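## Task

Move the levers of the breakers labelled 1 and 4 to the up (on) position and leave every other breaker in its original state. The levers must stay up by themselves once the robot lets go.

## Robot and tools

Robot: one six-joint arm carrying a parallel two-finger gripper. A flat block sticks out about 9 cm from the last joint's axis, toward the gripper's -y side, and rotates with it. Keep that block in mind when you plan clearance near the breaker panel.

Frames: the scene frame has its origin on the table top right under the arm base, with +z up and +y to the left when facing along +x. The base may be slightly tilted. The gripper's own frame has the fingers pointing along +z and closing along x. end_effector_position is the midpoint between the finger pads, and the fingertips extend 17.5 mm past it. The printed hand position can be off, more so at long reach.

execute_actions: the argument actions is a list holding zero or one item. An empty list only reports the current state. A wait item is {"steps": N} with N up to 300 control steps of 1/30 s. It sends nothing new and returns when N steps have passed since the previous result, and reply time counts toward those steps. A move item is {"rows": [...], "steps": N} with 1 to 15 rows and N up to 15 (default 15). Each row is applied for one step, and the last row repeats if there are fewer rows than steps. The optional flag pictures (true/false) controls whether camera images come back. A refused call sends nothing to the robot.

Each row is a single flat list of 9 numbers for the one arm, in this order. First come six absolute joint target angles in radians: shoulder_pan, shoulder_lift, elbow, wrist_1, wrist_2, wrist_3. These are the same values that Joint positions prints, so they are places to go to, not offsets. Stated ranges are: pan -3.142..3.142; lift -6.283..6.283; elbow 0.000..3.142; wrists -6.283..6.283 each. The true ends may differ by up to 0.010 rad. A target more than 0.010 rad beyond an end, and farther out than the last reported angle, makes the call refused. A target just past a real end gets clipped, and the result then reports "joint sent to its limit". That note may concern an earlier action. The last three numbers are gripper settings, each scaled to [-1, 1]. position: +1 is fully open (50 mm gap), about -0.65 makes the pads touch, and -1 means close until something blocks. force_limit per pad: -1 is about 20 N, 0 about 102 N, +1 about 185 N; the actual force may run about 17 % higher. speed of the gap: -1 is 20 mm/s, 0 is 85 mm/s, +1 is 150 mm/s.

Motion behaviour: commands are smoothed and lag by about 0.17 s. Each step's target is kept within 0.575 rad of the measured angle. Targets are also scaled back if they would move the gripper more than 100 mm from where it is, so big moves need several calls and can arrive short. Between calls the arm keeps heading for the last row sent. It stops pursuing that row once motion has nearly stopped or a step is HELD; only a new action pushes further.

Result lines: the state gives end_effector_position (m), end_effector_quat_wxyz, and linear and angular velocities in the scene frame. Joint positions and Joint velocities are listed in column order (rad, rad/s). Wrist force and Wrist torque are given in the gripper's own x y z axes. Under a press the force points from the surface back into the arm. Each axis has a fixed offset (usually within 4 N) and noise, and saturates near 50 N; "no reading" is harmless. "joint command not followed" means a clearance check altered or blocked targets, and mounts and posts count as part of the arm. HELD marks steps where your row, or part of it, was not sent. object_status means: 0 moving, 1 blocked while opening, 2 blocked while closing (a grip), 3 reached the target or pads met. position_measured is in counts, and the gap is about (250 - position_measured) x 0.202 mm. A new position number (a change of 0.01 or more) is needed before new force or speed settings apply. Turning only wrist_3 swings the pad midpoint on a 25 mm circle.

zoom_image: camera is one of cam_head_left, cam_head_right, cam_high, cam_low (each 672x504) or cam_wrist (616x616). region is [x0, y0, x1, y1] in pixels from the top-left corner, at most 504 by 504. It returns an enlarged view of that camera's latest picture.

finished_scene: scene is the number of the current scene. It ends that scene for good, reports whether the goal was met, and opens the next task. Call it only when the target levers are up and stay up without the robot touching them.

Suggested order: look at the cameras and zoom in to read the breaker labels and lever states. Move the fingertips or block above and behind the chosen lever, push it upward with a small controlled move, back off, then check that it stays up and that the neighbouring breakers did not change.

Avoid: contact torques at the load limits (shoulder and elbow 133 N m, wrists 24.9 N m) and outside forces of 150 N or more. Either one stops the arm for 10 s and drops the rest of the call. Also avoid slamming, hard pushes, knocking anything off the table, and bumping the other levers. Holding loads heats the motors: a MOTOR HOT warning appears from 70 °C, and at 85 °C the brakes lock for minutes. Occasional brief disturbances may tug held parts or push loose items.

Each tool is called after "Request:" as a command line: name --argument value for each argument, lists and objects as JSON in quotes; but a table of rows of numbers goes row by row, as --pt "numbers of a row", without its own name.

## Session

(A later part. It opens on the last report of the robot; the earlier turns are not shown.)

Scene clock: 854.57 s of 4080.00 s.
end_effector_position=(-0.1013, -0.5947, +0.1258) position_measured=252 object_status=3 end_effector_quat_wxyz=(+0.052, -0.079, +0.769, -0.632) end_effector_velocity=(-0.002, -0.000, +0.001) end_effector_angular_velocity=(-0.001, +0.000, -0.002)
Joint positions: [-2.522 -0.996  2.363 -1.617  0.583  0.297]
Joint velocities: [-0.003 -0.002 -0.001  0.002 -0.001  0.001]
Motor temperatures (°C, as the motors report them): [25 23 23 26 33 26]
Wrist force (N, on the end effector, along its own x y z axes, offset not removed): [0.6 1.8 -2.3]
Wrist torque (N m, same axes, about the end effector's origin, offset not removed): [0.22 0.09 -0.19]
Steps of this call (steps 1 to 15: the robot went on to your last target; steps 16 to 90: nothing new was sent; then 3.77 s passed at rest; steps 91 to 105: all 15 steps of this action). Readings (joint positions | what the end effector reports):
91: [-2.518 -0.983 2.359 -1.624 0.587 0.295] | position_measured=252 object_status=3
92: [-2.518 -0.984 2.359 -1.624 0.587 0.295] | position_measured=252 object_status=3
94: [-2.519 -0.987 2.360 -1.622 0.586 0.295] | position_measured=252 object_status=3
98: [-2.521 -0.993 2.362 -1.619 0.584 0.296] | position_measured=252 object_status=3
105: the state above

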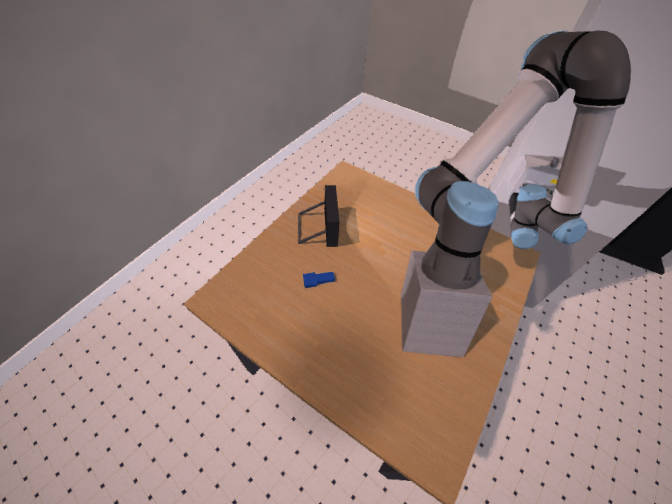

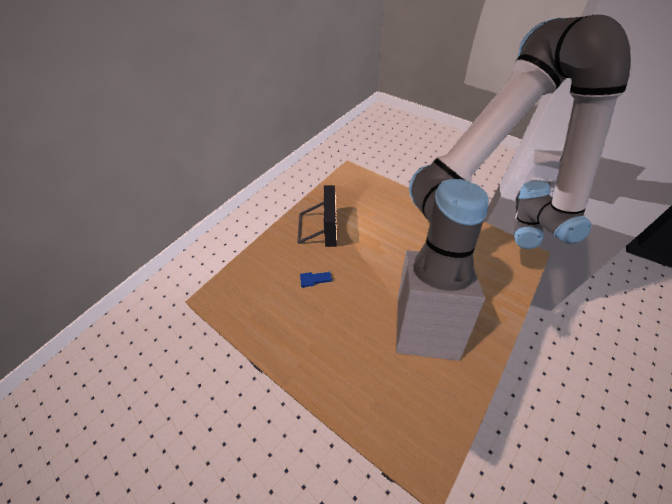

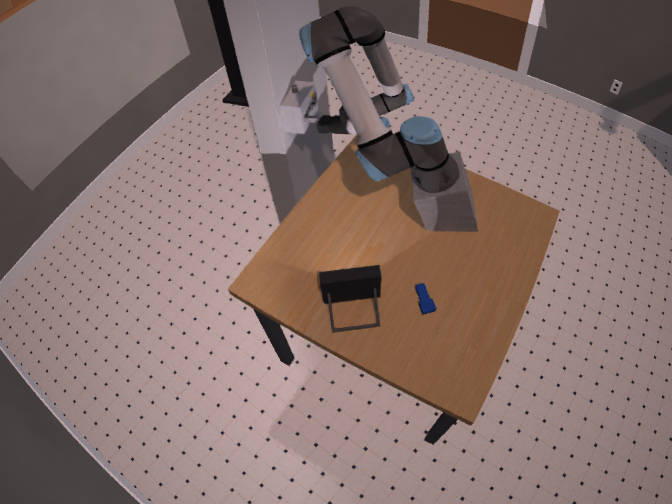

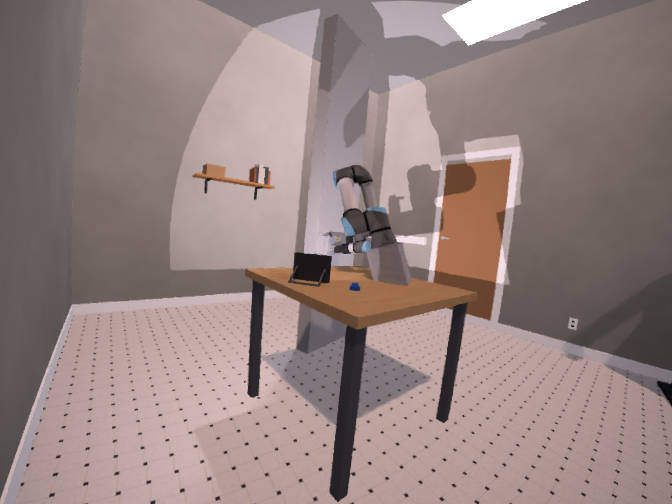

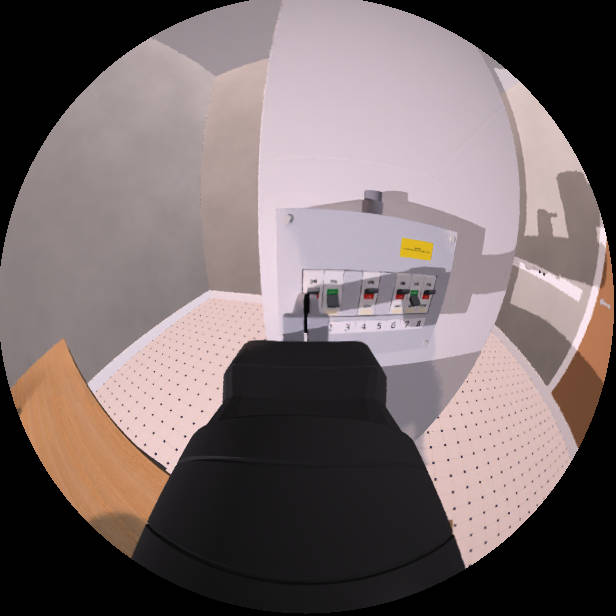

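Lever 1 has snapped on (red showing). Backing the finger straight out to verify.

Request:
execute_actions --actions '[{"rows":[[-2.532,-0.9945,2.372,-1.632,0.574,0.3015,-1,-0.5,0],[-2.544,-0.993,2.383,-1.650,0.562,0.307,-1,-0.5,0],[-2.556,-0.991,2.394,-1.669,0.550,0.313,-1,-0.5,0],[-2.568,-0.990,2.405,-1.687,0.539,0.319,-1,-0.5,0],[-2.580,-0.988,2.416,-1.705,0.527,0.325,-1,-0.5,0],[-2.592,-0.986,2.427,-1.724,0.515,0.331,-1,-0.5,0]],"steps":15}]'

Request:
zoom_image --camera "cam_wrist" --region '[270,220,450,345]'

Scene clock: 859.87 s of 4080.00 s.
end_effector_position=(-0.1067, -0.5694, +0.1288) position_measured=252 object_status=3 end_effector_quat_wxyz=(+0.052, -0.081, +0.768, -0.633) end_effector_velocity=(-0.001, +0.007, +0.000) end_effector_angular_velocity=(+0.001, +0.000, +0.000)
Joint positions: [-2.59  -0.986  2.425 -1.721  0.517  0.33 ]
Joint velocities: [-0.018  0.003  0.017 -0.028 -0.018  0.009]
Motor temperatures (°C, as the motors report them): [25 23 23 26 33 26]
Wrist force (N, on the end effector, along its own x y z axes, offset not removed): [-0.6 1.6 -2.1]
Wrist torque (N m, same axes, about the end effector's origin, offset not removed): [0.18 0.24 -0.29]
Steps of this call (steps 1 to 15: the robot went on to your last target; steps 16 to 90: nothing new was sent; then 1.80 s passed at rest; steps 91 to 105: all 15 steps of this action). Readings (joint positions | what the end effector reports):
91: [-2.522 -0.996 2.363 -1.617 0.583 0.297] | position_measured=252 object_status=3
92: [-2.524 -0.996 2.365 -1.620 0.581 0.298] | position_measured=252 object_status=3
94: [-2.535 -0.994 2.375 -1.636 0.571 0.303] | position_measured=252 object_status=3
98: [-2.571 -0.989 2.408 -1.690 0.536 0.321] | position_measured=252 object_status=3
105: the state above

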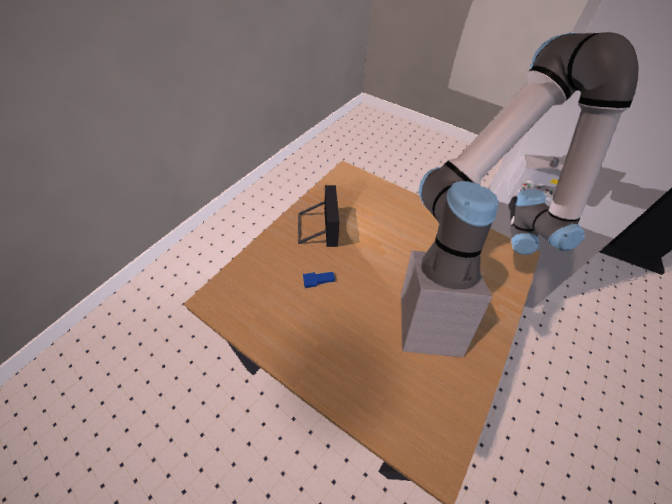

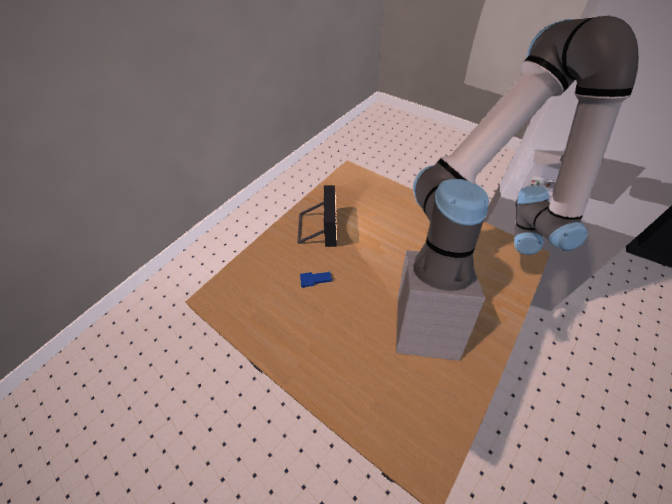

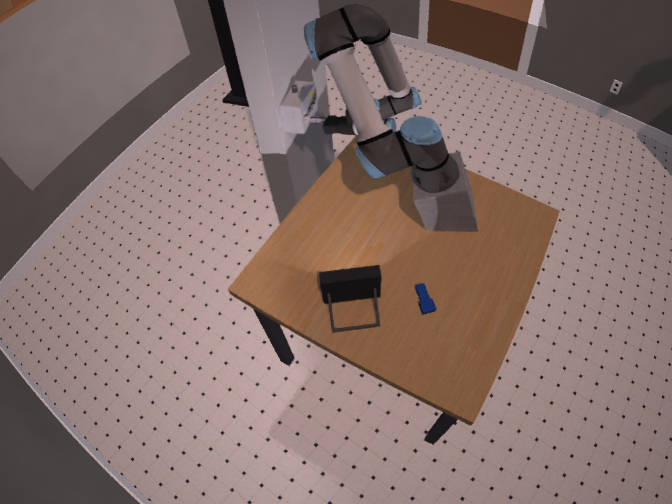

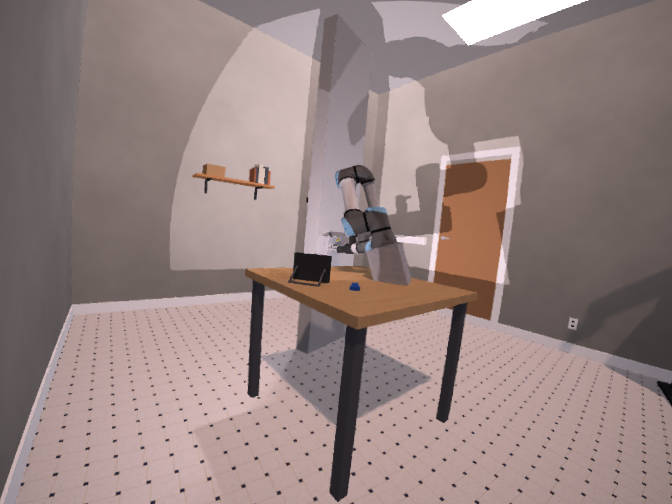

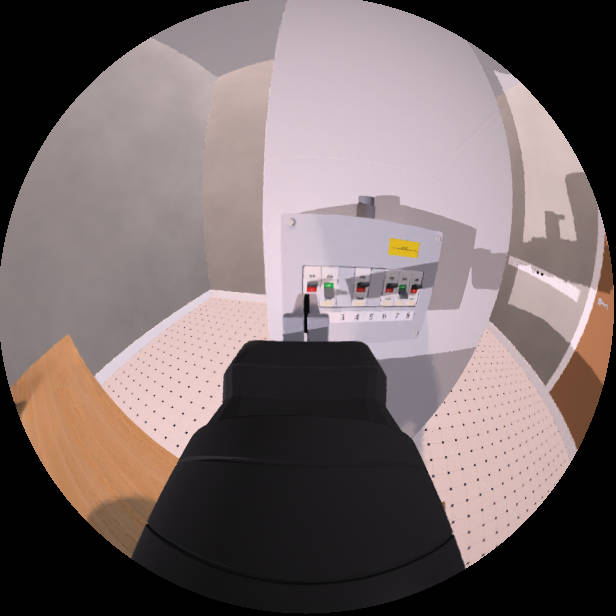

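Region (270, 220, 450, 345) of cam_wrist's 616x616 image, scaled by 2.800, with more detail than that image has; it fills the top 350 rows of this view, and the rest is white.

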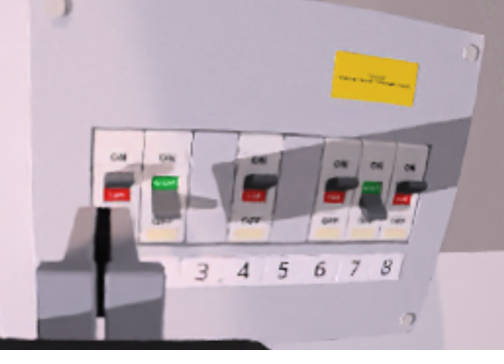

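Request:
finished_scene --scene 1

The scene is finished: the task was done.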